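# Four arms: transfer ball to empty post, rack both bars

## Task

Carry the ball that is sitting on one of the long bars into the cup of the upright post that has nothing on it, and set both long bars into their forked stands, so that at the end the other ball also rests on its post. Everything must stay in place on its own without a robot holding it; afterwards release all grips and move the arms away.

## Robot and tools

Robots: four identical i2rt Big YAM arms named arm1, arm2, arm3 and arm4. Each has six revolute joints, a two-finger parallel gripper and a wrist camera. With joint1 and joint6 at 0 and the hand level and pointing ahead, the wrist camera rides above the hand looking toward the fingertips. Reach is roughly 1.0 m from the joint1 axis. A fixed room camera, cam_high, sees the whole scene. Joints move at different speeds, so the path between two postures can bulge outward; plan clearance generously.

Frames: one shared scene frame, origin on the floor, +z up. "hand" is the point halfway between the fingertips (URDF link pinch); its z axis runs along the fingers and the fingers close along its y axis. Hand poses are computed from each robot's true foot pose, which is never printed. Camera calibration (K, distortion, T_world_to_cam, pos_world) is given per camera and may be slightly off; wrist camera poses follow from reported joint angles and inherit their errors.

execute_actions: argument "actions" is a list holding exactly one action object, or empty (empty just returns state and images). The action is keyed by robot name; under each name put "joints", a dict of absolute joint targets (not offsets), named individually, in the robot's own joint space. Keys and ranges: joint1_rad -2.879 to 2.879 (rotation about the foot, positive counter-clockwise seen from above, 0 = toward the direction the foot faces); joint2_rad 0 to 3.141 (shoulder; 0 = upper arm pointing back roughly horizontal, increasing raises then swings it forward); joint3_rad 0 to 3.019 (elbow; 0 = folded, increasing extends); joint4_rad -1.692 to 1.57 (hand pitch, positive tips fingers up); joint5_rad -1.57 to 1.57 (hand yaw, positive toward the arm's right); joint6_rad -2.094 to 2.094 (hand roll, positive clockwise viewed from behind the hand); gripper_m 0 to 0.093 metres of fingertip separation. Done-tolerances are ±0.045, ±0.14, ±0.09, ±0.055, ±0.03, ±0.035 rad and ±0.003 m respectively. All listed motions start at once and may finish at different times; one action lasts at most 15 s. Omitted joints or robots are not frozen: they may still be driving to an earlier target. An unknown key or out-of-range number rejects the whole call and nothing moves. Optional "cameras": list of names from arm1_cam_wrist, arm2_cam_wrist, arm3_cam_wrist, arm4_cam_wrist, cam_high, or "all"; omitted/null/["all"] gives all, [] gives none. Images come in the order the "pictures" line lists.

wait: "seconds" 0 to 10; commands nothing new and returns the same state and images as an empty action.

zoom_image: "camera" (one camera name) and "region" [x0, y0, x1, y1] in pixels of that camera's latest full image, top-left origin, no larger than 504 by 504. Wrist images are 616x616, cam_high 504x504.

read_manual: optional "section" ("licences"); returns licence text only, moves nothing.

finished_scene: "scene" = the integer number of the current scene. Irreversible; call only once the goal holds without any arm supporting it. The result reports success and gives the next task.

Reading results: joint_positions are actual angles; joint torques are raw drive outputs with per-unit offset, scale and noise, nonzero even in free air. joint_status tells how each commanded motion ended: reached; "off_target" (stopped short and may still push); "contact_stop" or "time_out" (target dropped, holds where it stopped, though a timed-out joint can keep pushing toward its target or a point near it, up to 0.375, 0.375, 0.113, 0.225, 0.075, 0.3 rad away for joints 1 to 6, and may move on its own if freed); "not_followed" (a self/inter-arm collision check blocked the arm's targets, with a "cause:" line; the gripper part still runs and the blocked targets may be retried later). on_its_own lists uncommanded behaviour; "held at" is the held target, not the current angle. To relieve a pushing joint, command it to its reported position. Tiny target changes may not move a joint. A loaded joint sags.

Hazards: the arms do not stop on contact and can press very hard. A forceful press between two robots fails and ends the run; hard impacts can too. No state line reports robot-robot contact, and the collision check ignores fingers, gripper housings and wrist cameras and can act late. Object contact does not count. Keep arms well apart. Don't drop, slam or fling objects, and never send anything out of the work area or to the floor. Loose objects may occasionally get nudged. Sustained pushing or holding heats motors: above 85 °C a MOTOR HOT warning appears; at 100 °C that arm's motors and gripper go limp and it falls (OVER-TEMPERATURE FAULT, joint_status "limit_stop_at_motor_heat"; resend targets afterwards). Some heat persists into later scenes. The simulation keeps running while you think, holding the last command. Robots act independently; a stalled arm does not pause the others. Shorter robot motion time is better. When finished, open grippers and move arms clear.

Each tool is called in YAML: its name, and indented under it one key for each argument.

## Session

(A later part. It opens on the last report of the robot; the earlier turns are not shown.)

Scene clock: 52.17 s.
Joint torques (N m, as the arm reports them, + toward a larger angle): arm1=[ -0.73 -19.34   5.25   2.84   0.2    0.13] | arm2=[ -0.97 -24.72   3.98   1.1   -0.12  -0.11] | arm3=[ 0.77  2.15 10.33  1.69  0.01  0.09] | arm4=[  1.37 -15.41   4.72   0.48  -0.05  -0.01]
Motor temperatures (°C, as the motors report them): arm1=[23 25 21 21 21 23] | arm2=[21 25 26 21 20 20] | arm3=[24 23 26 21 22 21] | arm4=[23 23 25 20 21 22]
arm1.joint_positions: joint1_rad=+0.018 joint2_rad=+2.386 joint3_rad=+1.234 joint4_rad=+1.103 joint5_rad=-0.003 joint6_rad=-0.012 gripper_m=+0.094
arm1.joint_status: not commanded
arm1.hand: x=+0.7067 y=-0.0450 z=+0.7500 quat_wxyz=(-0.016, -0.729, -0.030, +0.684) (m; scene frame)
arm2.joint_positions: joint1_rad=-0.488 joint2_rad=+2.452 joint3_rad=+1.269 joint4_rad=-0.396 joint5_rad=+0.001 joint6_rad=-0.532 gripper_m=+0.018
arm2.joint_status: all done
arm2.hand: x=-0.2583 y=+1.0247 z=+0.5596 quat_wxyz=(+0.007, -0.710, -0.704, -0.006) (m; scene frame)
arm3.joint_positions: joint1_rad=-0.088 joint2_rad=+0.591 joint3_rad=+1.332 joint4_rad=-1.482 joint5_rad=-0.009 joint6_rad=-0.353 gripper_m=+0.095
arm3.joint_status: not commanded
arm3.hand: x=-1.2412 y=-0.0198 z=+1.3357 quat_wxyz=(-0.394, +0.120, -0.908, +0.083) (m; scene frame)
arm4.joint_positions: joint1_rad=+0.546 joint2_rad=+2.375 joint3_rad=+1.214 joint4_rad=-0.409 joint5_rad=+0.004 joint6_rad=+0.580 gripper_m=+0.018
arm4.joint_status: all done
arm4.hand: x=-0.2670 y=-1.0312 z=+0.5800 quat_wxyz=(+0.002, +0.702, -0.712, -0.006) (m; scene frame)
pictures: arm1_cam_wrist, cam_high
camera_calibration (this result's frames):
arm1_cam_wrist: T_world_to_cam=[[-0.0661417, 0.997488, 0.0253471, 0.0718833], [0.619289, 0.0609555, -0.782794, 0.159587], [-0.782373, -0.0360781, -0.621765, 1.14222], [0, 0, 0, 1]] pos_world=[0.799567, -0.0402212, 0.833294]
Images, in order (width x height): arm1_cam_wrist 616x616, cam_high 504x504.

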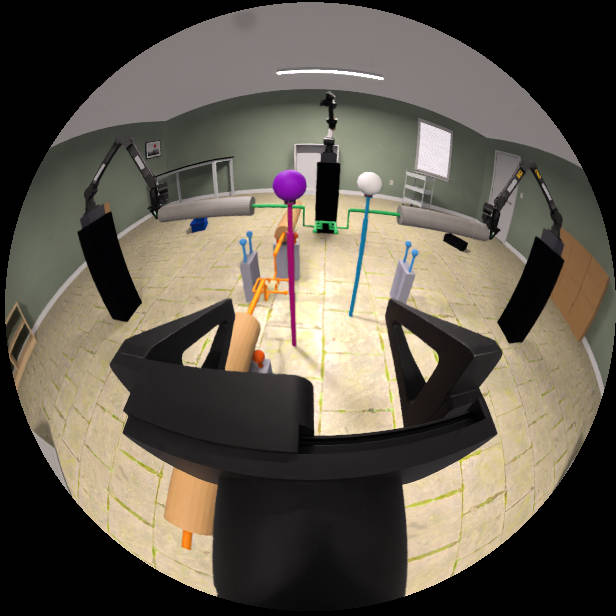

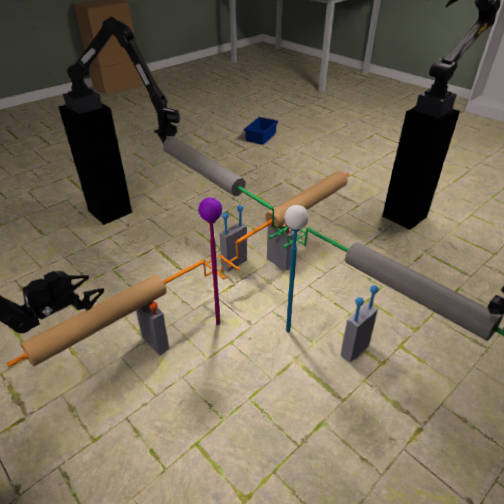

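execute_actions:
  actions:
    - {"arm2":{"joints":{"joint1_rad":-0.523,"joint2_rad":2.57,"joint3_rad":1.318,"joint4_rad":-0.217,"joint6_rad":-0.588}},"arm4":{"joints":{"joint1_rad":0.509,"joint2_rad":2.571,"joint3_rad":1.42,"joint4_rad":-0.388,"joint6_rad":0.525}}}
  cameras: ["cam_high","arm1_cam_wrist"]

Scene clock: 53.33 s.
Joint torques (N m, as the arm reports them, + toward a larger angle): arm1=[ -0.56 -19.3    5.28   2.84   0.2    0.13] | arm2=[ -0.18 -23.52   4.55   1.03  -0.1   -0.1 ] | arm3=[ 0.75  2.11 10.33  1.61  0.01  0.07] | arm4=[  0.96 -17.09   4.38   0.47   0.02   0.03]
Motor temperatures (°C, as the motors report them): arm1=[23 25 21 21 21 23] | arm2=[21 25 26 21 20 20] | arm3=[24 23 26 21 22 21] | arm4=[23 24 25 20 21 22]
arm1.joint_positions: joint1_rad=+0.018 joint2_rad=+2.386 joint3_rad=+1.234 joint4_rad=+1.103 joint5_rad=-0.003 joint6_rad=-0.012 gripper_m=+0.094
arm1.joint_status: not commanded
arm1.hand: x=+0.7067 y=-0.0450 z=+0.7500 quat_wxyz=(-0.016, -0.729, -0.030, +0.684) (m; scene frame)
arm2.joint_positions: joint1_rad=-0.528 joint2_rad=+2.622 joint3_rad=+1.281 joint4_rad=-0.236 joint5_rad=+0.001 joint6_rad=-0.574 gripper_m=+0.018
arm2.joint_status: all done
arm2.hand: x=-0.2590 y=+1.0611 z=+0.4823 quat_wxyz=(+0.006, -0.709, -0.705, -0.005) (m; scene frame)
arm3.joint_positions: joint1_rad=-0.088 joint2_rad=+0.591 joint3_rad=+1.332 joint4_rad=-1.482 joint5_rad=-0.009 joint6_rad=-0.353 gripper_m=+0.095
arm3.joint_status: not commanded
arm3.hand: x=-1.2412 y=-0.0198 z=+1.3357 quat_wxyz=(-0.394, +0.120, -0.908, +0.083) (m; scene frame)
arm4.joint_positions: joint1_rad=+0.506 joint2_rad=+2.586 joint3_rad=+1.404 joint4_rad=-0.385 joint5_rad=+0.004 joint6_rad=+0.537 gripper_m=+0.018
arm4.joint_status: all done
arm4.hand: x=-0.2664 y=-0.9941 z=+0.5051 quat_wxyz=(+0.002, +0.703, -0.712, -0.007) (m; scene frame)
pictures: arm1_cam_wrist, cam_high
camera_calibration (this result's frames):
arm1_cam_wrist: T_world_to_cam=[[-0.0661417, 0.997488, 0.0253471, 0.0718833], [0.619289, 0.0609555, -0.782794, 0.159587], [-0.782373, -0.0360781, -0.621765, 1.14222], [0, 0, 0, 1]] pos_world=[0.799567, -0.0402212, 0.833294]
Images, in order (width x height): arm1_cam_wrist 616x616, cam_high 504x504.

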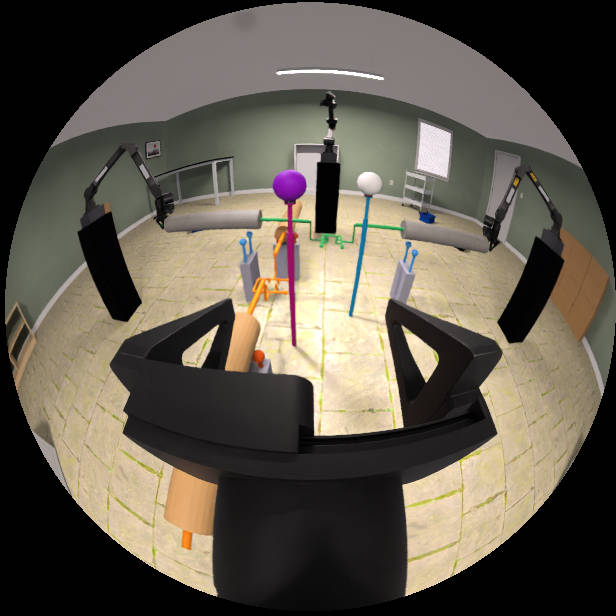

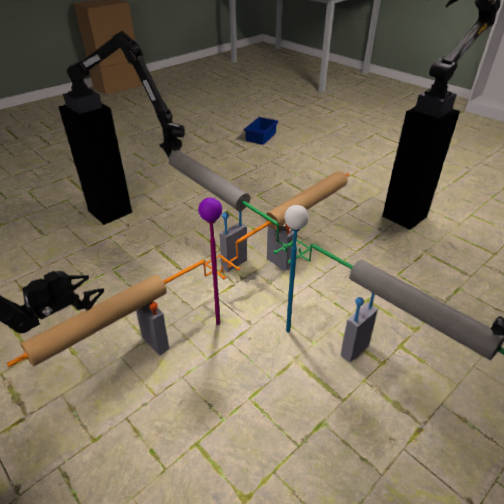

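zoom_image:
  camera: "cam_high"
  region: [190, 170, 410, 370]

zoom_image:
  camera: "arm1_cam_wrist"
  region: [210, 160, 450, 320]

Region (190, 170, 410, 370) of cam_high's 504x504 image, scaled by 2.291, with more detail than that image has; it fills the top 458 rows of this view, and the rest is white.

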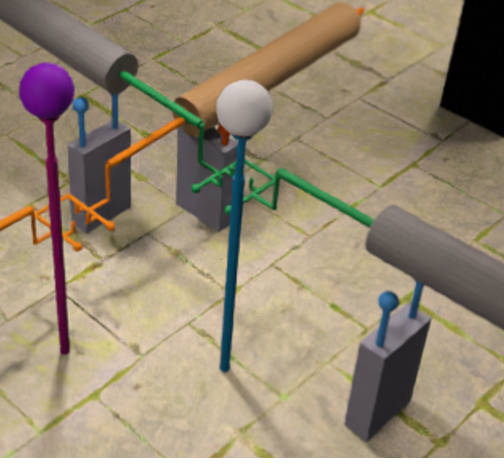

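Region (210, 160, 450, 320) of arm1_cam_wrist's 616x616 image, scaled by 2.100, with more detail than that image has.

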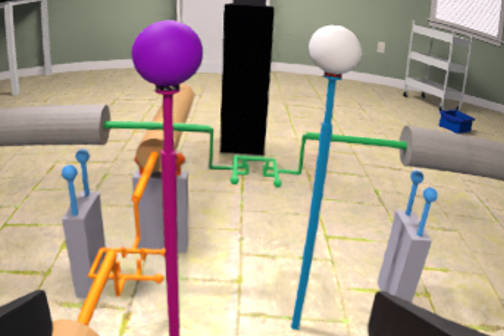

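execute_actions:
  actions:
    - {"arm2":{"joints":{"joint1_rad":-0.517,"joint2_rad":2.72,"joint3_rad":1.433,"joint4_rad":-0.176,"joint6_rad":-0.586}},"arm4":{"joints":{"joint1_rad":0.507,"joint2_rad":2.72,"joint3_rad":1.512,"joint4_rad":-0.342,"joint6_rad":0.523}}}
  cameras: ["cam_high","arm1_cam_wrist"]

Scene clock: 54.60 s.
Joint torques (N m, as the arm reports them, + toward a larger angle): arm1=[ -0.72 -19.36   5.25   2.8    0.2    0.12] | arm2=[ -0.19 -23.71   3.87   1.25  -0.12  -0.04] | arm3=[ 0.69  2.05 10.3   1.66  0.01  0.08] | arm4=[  0.47 -16.54   4.46   0.23  -0.04  -0.01]
Motor temperatures (°C, as the motors report them): arm1=[23 25 21 21 21 23] | arm2=[21 25 26 21 20 20] | arm3=[24 23 26 21 22 21] | arm4=[23 24 25 20 21 22]
arm1.joint_positions: joint1_rad=+0.018 joint2_rad=+2.386 joint3_rad=+1.234 joint4_rad=+1.103 joint5_rad=-0.003 joint6_rad=-0.012 gripper_m=+0.094
arm1.joint_status: not commanded
arm1.hand: x=+0.7067 y=-0.0450 z=+0.7500 quat_wxyz=(-0.016, -0.729, -0.030, +0.684) (m; scene frame)
arm2.joint_positions: joint1_rad=-0.525 joint2_rad=+2.760 joint3_rad=+1.404 joint4_rad=-0.200 joint5_rad=+0.002 joint6_rad=-0.577 gripper_m=+0.018
arm2.joint_status: all done
arm2.hand: x=-0.2652 y=+1.0501 z=+0.4294 quat_wxyz=(+0.004, -0.707, -0.707, +0.004) (m; scene frame)
arm3.joint_positions: joint1_rad=-0.088 joint2_rad=+0.591 joint3_rad=+1.332 joint4_rad=-1.482 joint5_rad=-0.009 joint6_rad=-0.353 gripper_m=+0.095
arm3.joint_status: not commanded
arm3.hand: x=-1.2412 y=-0.0198 z=+1.3357 quat_wxyz=(-0.394, +0.120, -0.908, +0.083) (m; scene frame)
arm4.joint_positions: joint1_rad=+0.507 joint2_rad=+2.736 joint3_rad=+1.484 joint4_rad=-0.336 joint5_rad=+0.004 joint6_rad=+0.535 gripper_m=+0.018
arm4.joint_status: all done
arm4.hand: x=-0.2613 y=-1.0055 z=+0.4408 quat_wxyz=(+0.004, +0.704, -0.710, +0.003) (m; scene frame)
pictures: arm1_cam_wrist, cam_high
camera_calibration (this result's frames):
arm1_cam_wrist: T_world_to_cam=[[-0.0661417, 0.997488, 0.0253471, 0.0718833], [0.619289, 0.0609555, -0.782794, 0.159587], [-0.782373, -0.0360781, -0.621765, 1.14222], [0, 0, 0, 1]] pos_world=[0.799567, -0.0402212, 0.833294]
Images, in order (width x height): arm1_cam_wrist 616x616, cam_high 504x504.

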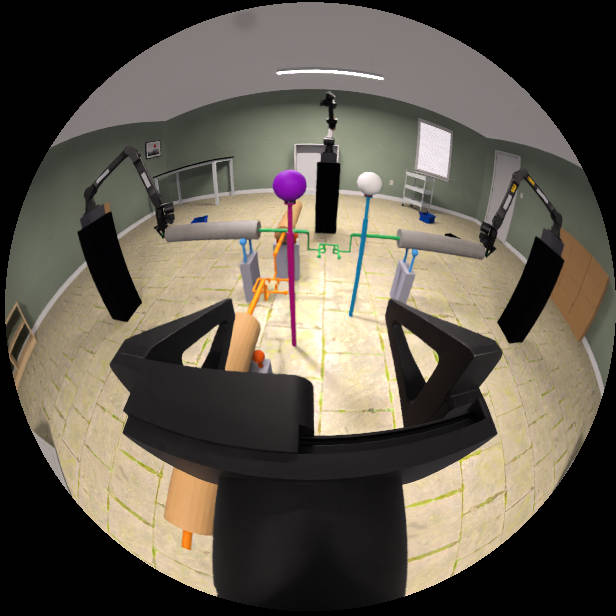

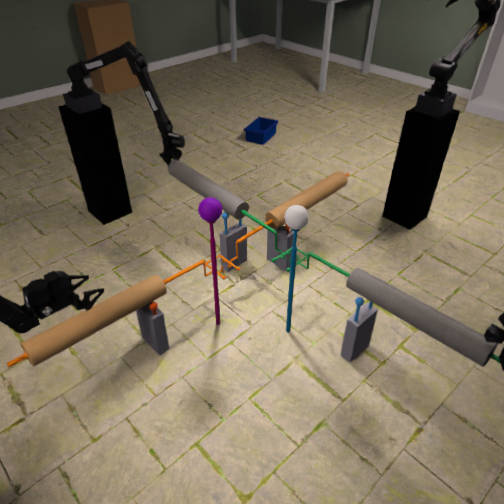

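zoom_image:
  camera: "arm1_cam_wrist"
  region: [210, 190, 450, 320]

zoom_image:
  camera: "cam_high"
  region: [190, 170, 410, 370]

Region (210, 190, 450, 320) of arm1_cam_wrist's 616x616 image, scaled by 2.100, with more detail than that image has; it fills the top 273 rows of this view, and the rest is white.

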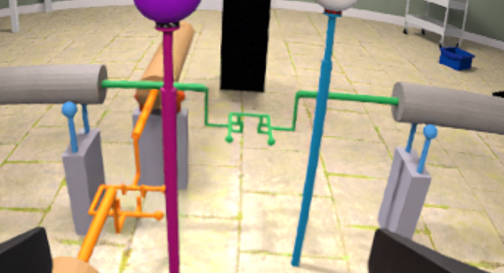

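Region (190, 170, 410, 370) of cam_high's 504x504 image, scaled by 2.291, with more detail than that image has; it fills the top 458 rows of this view, and the rest is white.

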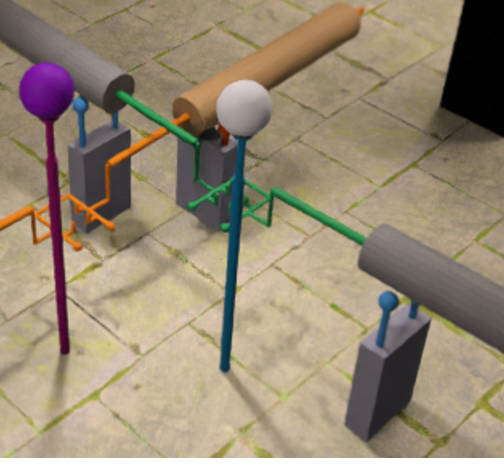

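execute_actions:
  actions:
    - {"arm2":{"joints":{"joint1_rad":-0.51,"joint2_rad":2.745,"joint3_rad":1.425,"joint4_rad":-0.168}},"arm4":{"joints":{"joint2_rad":2.742,"joint3_rad":1.535,"joint4_rad":-0.342}}}
  cameras: ["cam_high","arm1_cam_wrist"]

Scene clock: 55.33 s.
Joint torques (N m, as the arm reports them, + toward a larger angle): arm1=[ -0.76 -19.37   5.29   2.79   0.2    0.13] | arm2=[  0.32 -21.42   3.25   1.59  -0.13  -0.05] | arm3=[ 0.73  2.04 10.31  1.67  0.    0.08] | arm4=[  0.49 -15.36   5.85   0.34  -0.05   0.  ]
Motor temperatures (°C, as the motors report them): arm1=[23 25 21 21 21 23] | arm2=[21 25 26 21 20 20] | arm3=[24 23 26 21 22 21] | arm4=[23 24 25 20 21 22]
arm1.joint_positions: joint1_rad=+0.018 joint2_rad=+2.386 joint3_rad=+1.234 joint4_rad=+1.103 joint5_rad=-0.003 joint6_rad=-0.012 gripper_m=+0.094
arm1.joint_status: not commanded
arm1.hand: x=+0.7067 y=-0.0450 z=+0.7500 quat_wxyz=(-0.016, -0.729, -0.030, +0.684) (m; scene frame)
arm2.joint_positions: joint1_rad=-0.523 joint2_rad=+2.764 joint3_rad=+1.404 joint4_rad=-0.200 joint5_rad=+0.002 joint6_rad=-0.577 gripper_m=+0.018
arm2.joint_status: all done
arm2.hand: x=-0.2636 y=+1.0515 z=+0.4277 quat_wxyz=(+0.005, -0.707, -0.708, +0.002) (m; scene frame)
arm3.joint_positions: joint1_rad=-0.088 joint2_rad=+0.591 joint3_rad=+1.332 joint4_rad=-1.482 joint5_rad=-0.009 joint6_rad=-0.353 gripper_m=+0.095
arm3.joint_status: not commanded
arm3.hand: x=-1.2412 y=-0.0198 z=+1.3357 quat_wxyz=(-0.394, +0.120, -0.908, +0.083) (m; scene frame)
arm4.joint_positions: joint1_rad=+0.507 joint2_rad=+2.737 joint3_rad=+1.488 joint4_rad=-0.336 joint5_rad=+0.004 joint6_rad=+0.535 gripper_m=+0.018
arm4.joint_status: all done
arm4.hand: x=-0.2621 y=-1.0041 z=+0.4405 quat_wxyz=(+0.004, +0.704, -0.710, +0.002) (m; scene frame)
pictures: arm1_cam_wrist, cam_high
camera_calibration (this result's frames):
arm1_cam_wrist: T_world_to_cam=[[-0.0661417, 0.997488, 0.0253471, 0.0718833], [0.619289, 0.0609555, -0.782794, 0.159587], [-0.782373, -0.0360781, -0.621765, 1.14222], [0, 0, 0, 1]] pos_world=[0.799567, -0.0402212, 0.833294]
Images, in order (width x height): arm1_cam_wrist 616x616, cam_high 504x504.

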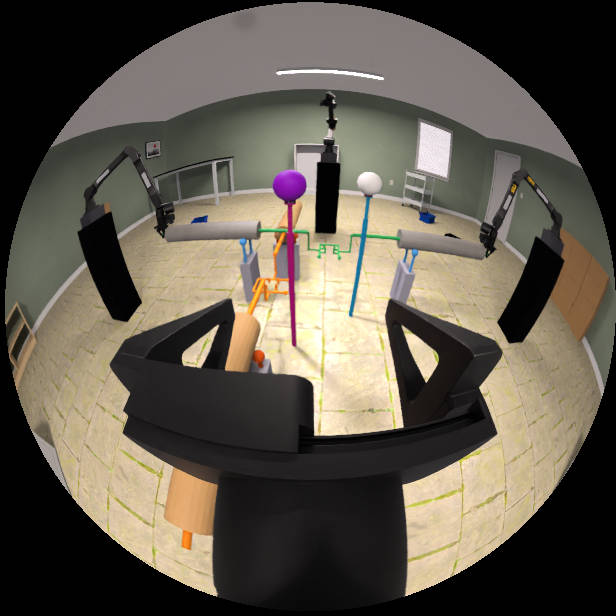

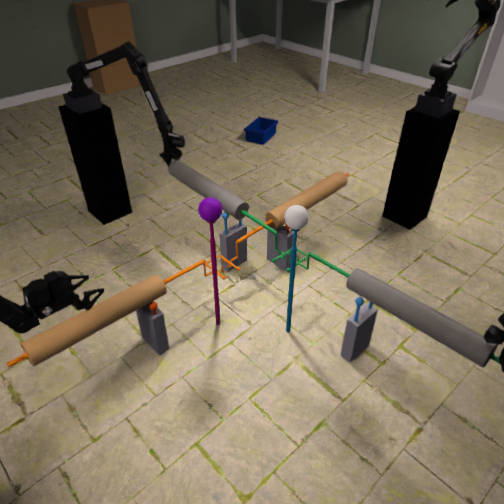

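execute_actions:
  actions:
    - {"arm2":{"joints":{"gripper_m":0.06}},"arm4":{"joints":{"gripper_m":0.06}}}
  cameras: ["cam_high","arm1_cam_wrist","arm2_cam_wrist","arm4_cam_wrist"]

Scene clock: 56.23 s.
Joint torques (N m, as the arm reports them, + toward a larger angle): arm1=[ -0.65 -19.38   5.29   2.83   0.2    0.13] | arm2=[  0.27 -21.86   3.09   1.08  -0.1   -0.04] | arm3=[ 0.91  1.95 10.31  1.64  0.01  0.08] | arm4=[  0.39 -16.08   4.36   0.41   0.    -0.01]
Motor temperatures (°C, as the motors report them): arm1=[23 25 21 21 21 23] | arm2=[21 25 26 21 20 20] | arm3=[24 23 26 21 22 21] | arm4=[23 24 25 20 21 22]
arm1.joint_positions: joint1_rad=+0.018 joint2_rad=+2.386 joint3_rad=+1.234 joint4_rad=+1.103 joint5_rad=-0.003 joint6_rad=-0.012 gripper_m=+0.094
arm1.joint_status: not commanded
arm1.hand: x=+0.7067 y=-0.0450 z=+0.7500 quat_wxyz=(-0.016, -0.729, -0.030, +0.684) (m; scene frame)
arm2.joint_positions: joint1_rad=-0.523 joint2_rad=+2.764 joint3_rad=+1.407 joint4_rad=-0.185 joint5_rad=+0.001 joint6_rad=-0.578 gripper_m=+0.060
arm2.joint_status: all done
arm2.hand: x=-0.2665 y=+1.0466 z=+0.4280 quat_wxyz=(+0.003, -0.706, -0.708, +0.011) (m; scene frame)
arm3.joint_positions: joint1_rad=-0.088 joint2_rad=+0.591 joint3_rad=+1.332 joint4_rad=-1.482 joint5_rad=-0.009 joint6_rad=-0.353 gripper_m=+0.095
arm3.joint_status: not commanded
arm3.hand: x=-1.2412 y=-0.0198 z=+1.3357 quat_wxyz=(-0.394, +0.120, -0.908, +0.083) (m; scene frame)
arm4.joint_positions: joint1_rad=+0.507 joint2_rad=+2.737 joint3_rad=+1.515 joint4_rad=-0.338 joint5_rad=+0.003 joint6_rad=+0.535 gripper_m=+0.060
arm4.joint_status: all done
arm4.hand: x=-0.2705 y=-0.9901 z=+0.4441 quat_wxyz=(+0.001, +0.704, -0.710, -0.011) (m; scene frame)
pictures: arm1_cam_wrist, arm2_cam_wrist, arm4_cam_wrist, cam_high
camera_calibration (this result's frames):
arm1_cam_wrist: T_world_to_cam=[[-0.0661417, 0.997488, 0.0253471, 0.0718833], [0.619289, 0.0609555, -0.782794, 0.159587], [-0.782373, -0.0360781, -0.621765, 1.14222], [0, 0, 0, 1]] pos_world=[0.799567, -0.0402212, 0.833294]
arm2_cam_wrist: T_world_to_cam=[[-0.999886, 0.0117029, 0.0095686, -0.282685], [0.01509, 0.810338, 0.585768, -1.09252], [-0.000898637, 0.585846, -0.810422, -0.148009], [0, 0, 0, 1]] pos_world=[-0.2663, 0.975328, 0.522718]
arm4_cam_wrist: T_world_to_cam=[[0.999925, -0.0116619, -0.00368102, 0.262757], [-0.00742757, -0.818286, 0.574764, -1.05882], [-0.00971495, -0.574694, -0.818311, -0.08114], [0, 0, 0, 1]] pos_world=[-0.27139, -0.909982, 0.54314]
Images, in order (width x height): arm1_cam_wrist 616x616, arm2_cam_wrist 616x616, arm4_cam_wrist 616x616, cam_high 504x504.

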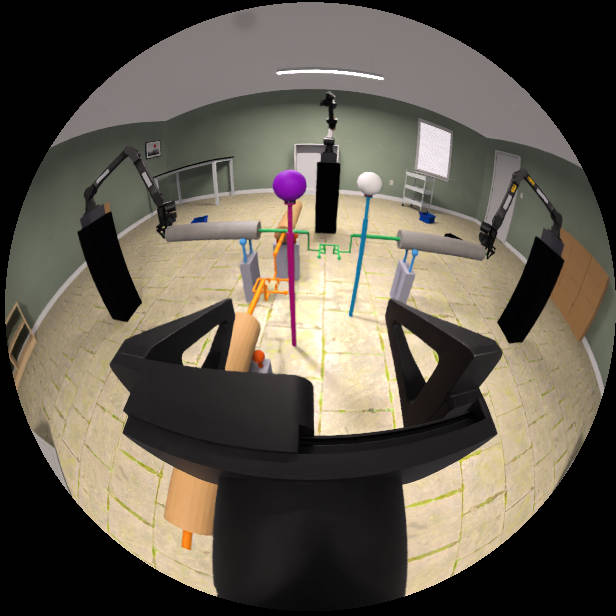

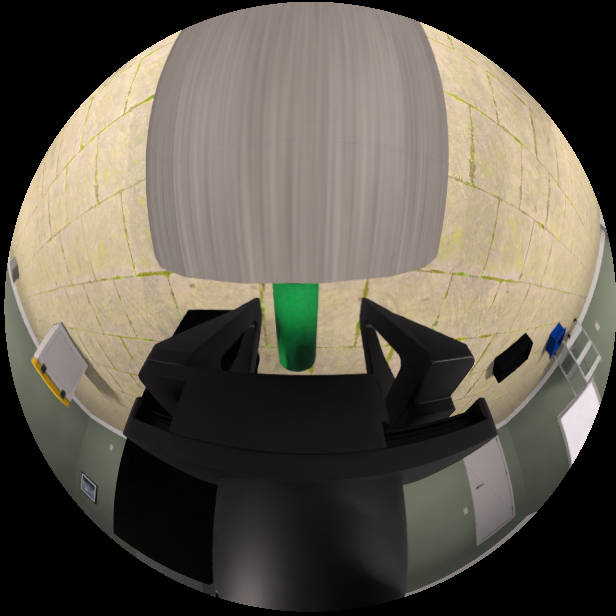

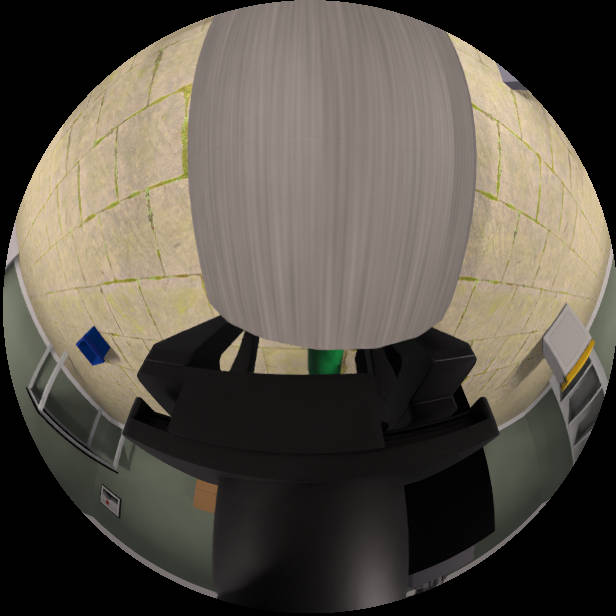

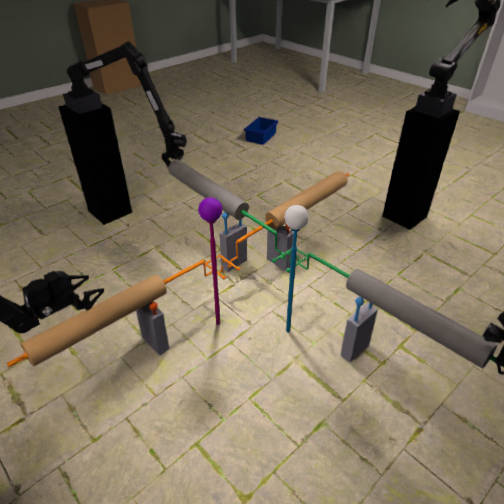

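execute_actions:
  actions:
    - {"arm1":{"joints":{"joint2_rad":1.6,"joint4_rad":0.3}},"arm2":{"joints":{"joint2_rad":2.5,"joint3_rad":1.17,"joint4_rad":-0.24,"gripper_m":0.085}},"arm4":{"joints":{"joint2_rad":2.49,"joint3_rad":1.24,"joint4_rad":-0.35,"gripper_m":0.085}}}
  cameras: ["cam_high","arm2_cam_wrist","arm4_cam_wrist"]

Scene clock: 58.27 s.
Joint torques (N m, as the arm reports them, + toward a larger angle): arm1=[ -0.7  -14.43   9.58   1.41   0.2    0.13] | arm2=[  0.3  -18.17   1.84  -0.07  -0.11  -0.03] | arm3=[ 0.67  2.08 10.29  1.61  0.01  0.08] | arm4=[  0.46 -13.18   2.48   0.37   0.    -0.01]
Motor temperatures (°C, as the motors report them): arm1=[23 25 21 21 21 23] | arm2=[21 25 25 21 20 20] | arm3=[24 23 26 21 22 21] | arm4=[23 24 25 20 21 22]
arm1.joint_positions: joint1_rad=+0.018 joint2_rad=+1.605 joint3_rad=+1.234 joint4_rad=+0.311 joint5_rad=-0.003 joint6_rad=-0.012 gripper_m=+0.094
arm1.joint_status: all done
arm1.hand: x=+0.7421 y=-0.0449 z=+1.1240 quat_wxyz=(-0.016, -0.733, -0.030, +0.680) (m; scene frame)
arm2.joint_positions: joint1_rad=-0.523 joint2_rad=+2.499 joint3_rad=+1.173 joint4_rad=-0.228 joint5_rad=+0.001 joint6_rad=-0.579 gripper_m=+0.085
arm2.joint_status: all done
arm2.hand: x=-0.2530 y=+1.0658 z=+0.5270 quat_wxyz=(+0.004, -0.706, -0.708, +0.006) (m; scene frame)
arm3.joint_positions: joint1_rad=-0.088 joint2_rad=+0.591 joint3_rad=+1.332 joint4_rad=-1.482 joint5_rad=-0.009 joint6_rad=-0.353 gripper_m=+0.095
arm3.joint_status: not commanded
arm3.hand: x=-1.2412 y=-0.0198 z=+1.3357 quat_wxyz=(-0.394, +0.120, -0.908, +0.083) (m; scene frame)
arm4.joint_positions: joint1_rad=+0.507 joint2_rad=+2.468 joint3_rad=+1.249 joint4_rad=-0.344 joint5_rad=+0.003 joint6_rad=+0.535 gripper_m=+0.085
arm4.joint_status: all done
arm4.hand: x=-0.2509 y=-1.0219 z=+0.5409 quat_wxyz=(+0.001, +0.704, -0.710, -0.009) (m; scene frame)
pictures: arm2_cam_wrist, arm4_cam_wrist, cam_high
camera_calibration (this result's frames):
arm2_cam_wrist: T_world_to_cam=[[-0.999929, 0.0113536, 0.0036618, -0.266903], [0.0113116, 0.804865, 0.59335, -1.16543], [0.00378939, 0.593349, -0.804937, -0.0887639], [0, 0, 0, 1]] pos_world=[-0.253365, 0.993711, 0.621034]
arm4_cam_wrist: T_world_to_cam=[[0.999931, -0.0116315, -0.00172715, 0.242118], [-0.00849904, -0.816386, 0.577445, -1.14009], [-0.00812658, -0.57739, -0.816428, -0.0233547], [0, 0, 0, 1]] pos_world=[-0.25198, -0.941425, 0.639692]
Images, in order (width x height): arm2_cam_wrist 616x616, arm4_cam_wrist 616x616, cam_high 504x504.

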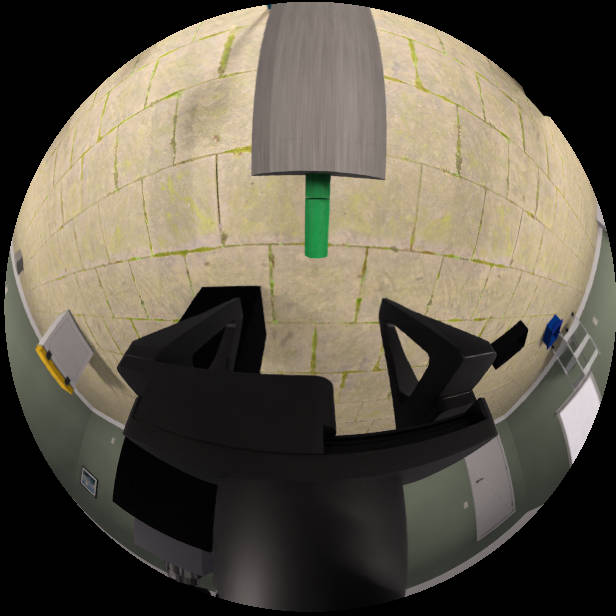

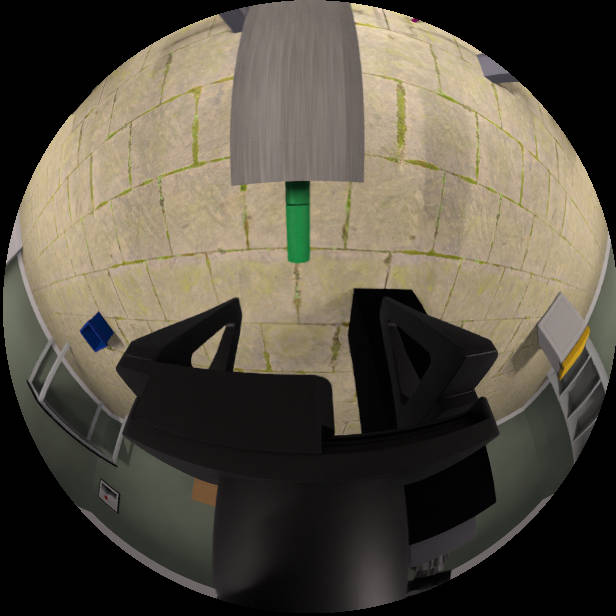

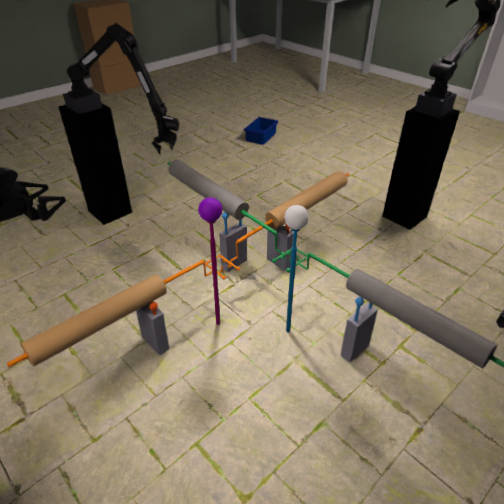

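execute_actions:
  actions:
    - {"arm1":{"joints":{"joint2_rad":1.0,"joint4_rad":-0.5}},"arm2":{"joints":{"joint2_rad":1.5,"joint3_rad":0.95,"joint4_rad":-0.9}},"arm4":{"joints":{"joint2_rad":1.5,"joint3_rad":0.95,"joint4_rad":-0.9}}}

Scene clock: 60.00 s.
Joint torques (N m, as the arm reports them, + toward a larger angle): arm1=[-0.47 -7.01 10.39  1.4   0.19  0.12] | arm2=[  0.32 -12.24   7.68  -0.06  -0.11  -0.02] | arm3=[ 0.72  2.02 10.28  1.67 -0.01  0.08] | arm4=[ 0.41 -7.91  7.24  0.5   0.01 -0.01]
Motor temperatures (°C, as the motors report them): arm1=[23 25 21 21 21 23] | arm2=[21 25 25 21 20 20] | arm3=[24 23 26 21 22 21] | arm4=[23 24 25 20 21 22]
arm1.joint_positions: joint1_rad=+0.018 joint2_rad=+1.010 joint3_rad=+1.231 joint4_rad=-0.489 joint5_rad=-0.003 joint6_rad=-0.012 gripper_m=+0.094
arm1.joint_status: all done
arm1.hand: x=+0.9560 y=-0.0329 z=+1.2801 quat_wxyz=(-0.014, -0.799, -0.032, +0.600) (m; scene frame)
arm2.joint_positions: joint1_rad=-0.523 joint2_rad=+1.507 joint3_rad=+0.937 joint4_rad=-0.885 joint5_rad=+0.001 joint6_rad=-0.579 gripper_m=+0.085
arm2.joint_status: all done
arm2.hand: x=-0.2264 y=+1.1010 z=+0.9034 quat_wxyz=(-0.007, -0.705, -0.708, +0.054) (m; scene frame)
arm3.joint_positions: joint1_rad=-0.088 joint2_rad=+0.591 joint3_rad=+1.332 joint4_rad=-1.482 joint5_rad=-0.009 joint6_rad=-0.353 gripper_m=+0.095
arm3.joint_status: not commanded
arm3.hand: x=-1.2412 y=-0.0198 z=+1.3357 quat_wxyz=(-0.394, +0.120, -0.908, +0.083) (m; scene frame)
arm4.joint_positions: joint1_rad=+0.507 joint2_rad=+1.494 joint3_rad=+0.949 joint4_rad=-0.891 joint5_rad=+0.003 joint6_rad=+0.535 gripper_m=+0.085
arm4.joint_status: all done
arm4.hand: x=-0.2090 y=-1.0866 z=+0.9023 quat_wxyz=(-0.015, +0.702, -0.709, -0.070) (m; scene frame)
pictures: arm1_cam_wrist, arm2_cam_wrist, arm3_cam_wrist, arm4_cam_wrist, cam_high
camera_calibration (this result's frames):
arm1_cam_wrist: T_world_to_cam=[[-0.0702543, 0.997249, 0.0236368, 0.0690076], [0.773796, 0.0694357, -0.629618, 0.0759736], [-0.629527, -0.0259433, -0.776545, 1.71968], [0, 0, 0, 1]] pos_world=[1.02864, -0.0294789, 1.38161]
arm2_cam_wrist: T_world_to_cam=[[-0.998304, 0.0126589, 0.0568264, -0.291191], [0.040552, 0.851548, 0.522707, -1.39832], [-0.0417735, 0.524124, -0.850617, 0.300401], [0, 0, 0, 1]] pos_world=[-0.221444, 1.03697, 1.00298]
arm4_cam_wrist: T_world_to_cam=[[0.997746, -0.00919607, -0.0664778, 0.260735], [0.0242018, -0.874609, 0.484225, -1.37357], [-0.062595, -0.484742, -0.872414, 0.374503], [0, 0, 0, 1]] pos_world=[-0.203463, -1.0174, 1.00917]
Images, in order (width x height): arm1_cam_wrist 616x616, arm2_cam_wrist 616x616, arm3_cam_wrist 616x616, arm4_cam_wrist 616x616, cam_high 504x504.

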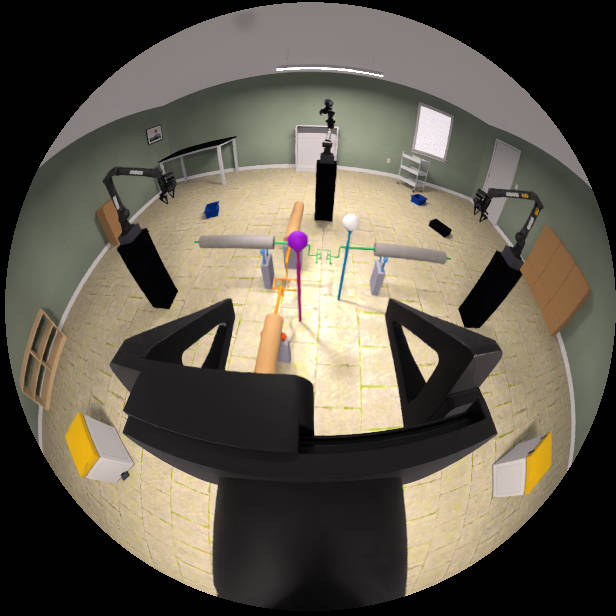

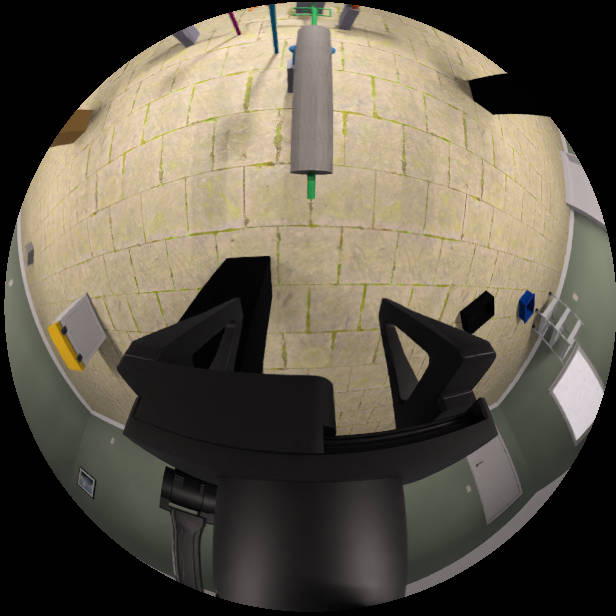

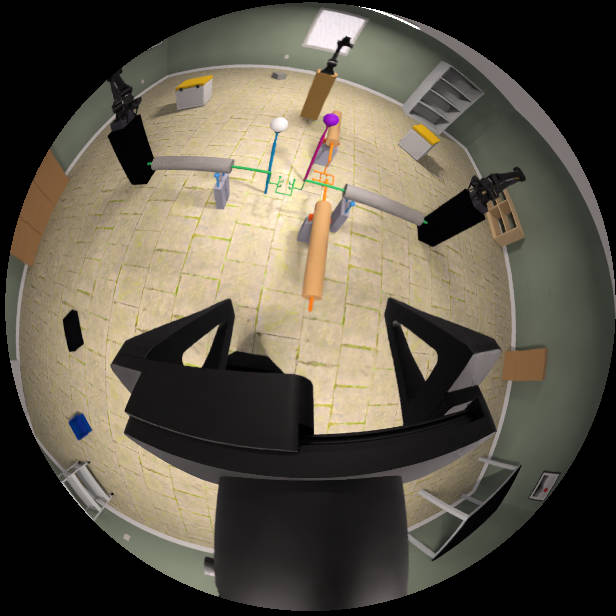

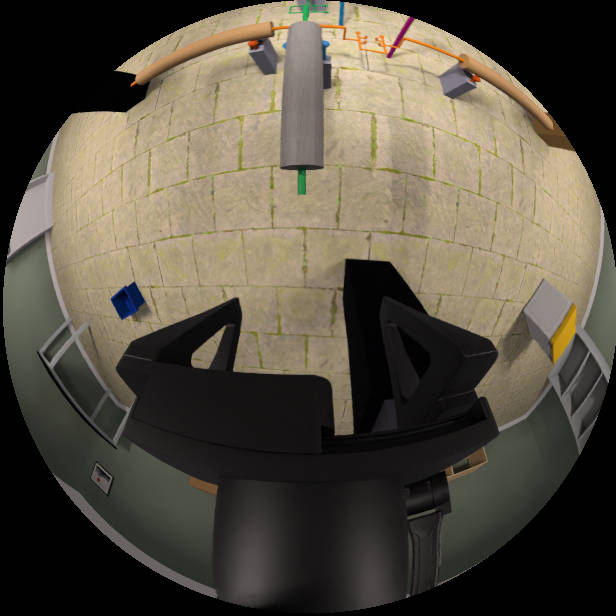

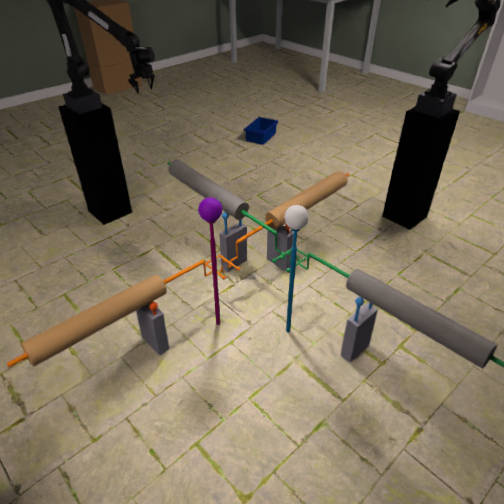

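zoom_image:
  camera: "arm1_cam_wrist"
  region: [190, 190, 460, 380]

zoom_image:
  camera: "arm3_cam_wrist"
  region: [200, 100, 440, 320]

Region (190, 190, 460, 380) of arm1_cam_wrist's 616x616 image, scaled by 1.867, with more detail than that image has; it fills the top 355 rows of this view, and the rest is white.

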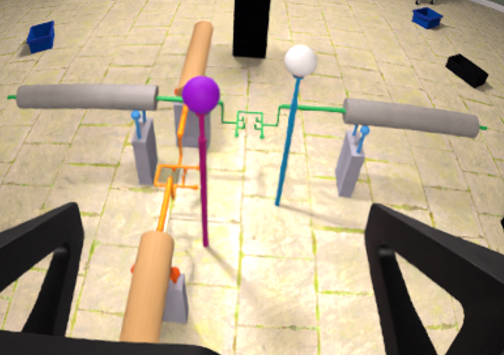

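Region (200, 100, 440, 320) of arm3_cam_wrist's 616x616 image, scaled by 2.100, with more detail than that image has; it fills the top 462 rows of this view, and the rest is white.

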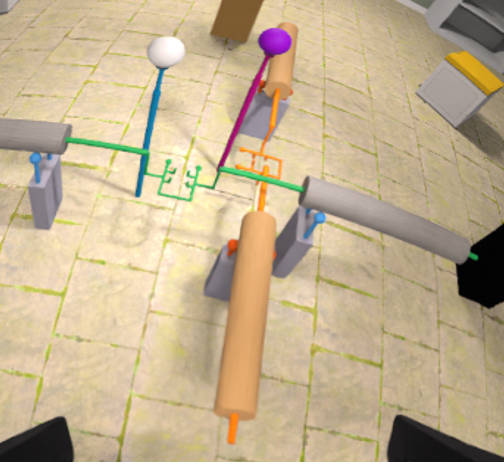

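All seated. Finishing scene 1.

finished_scene:
  scene: 1

The scene is finished: the task was done.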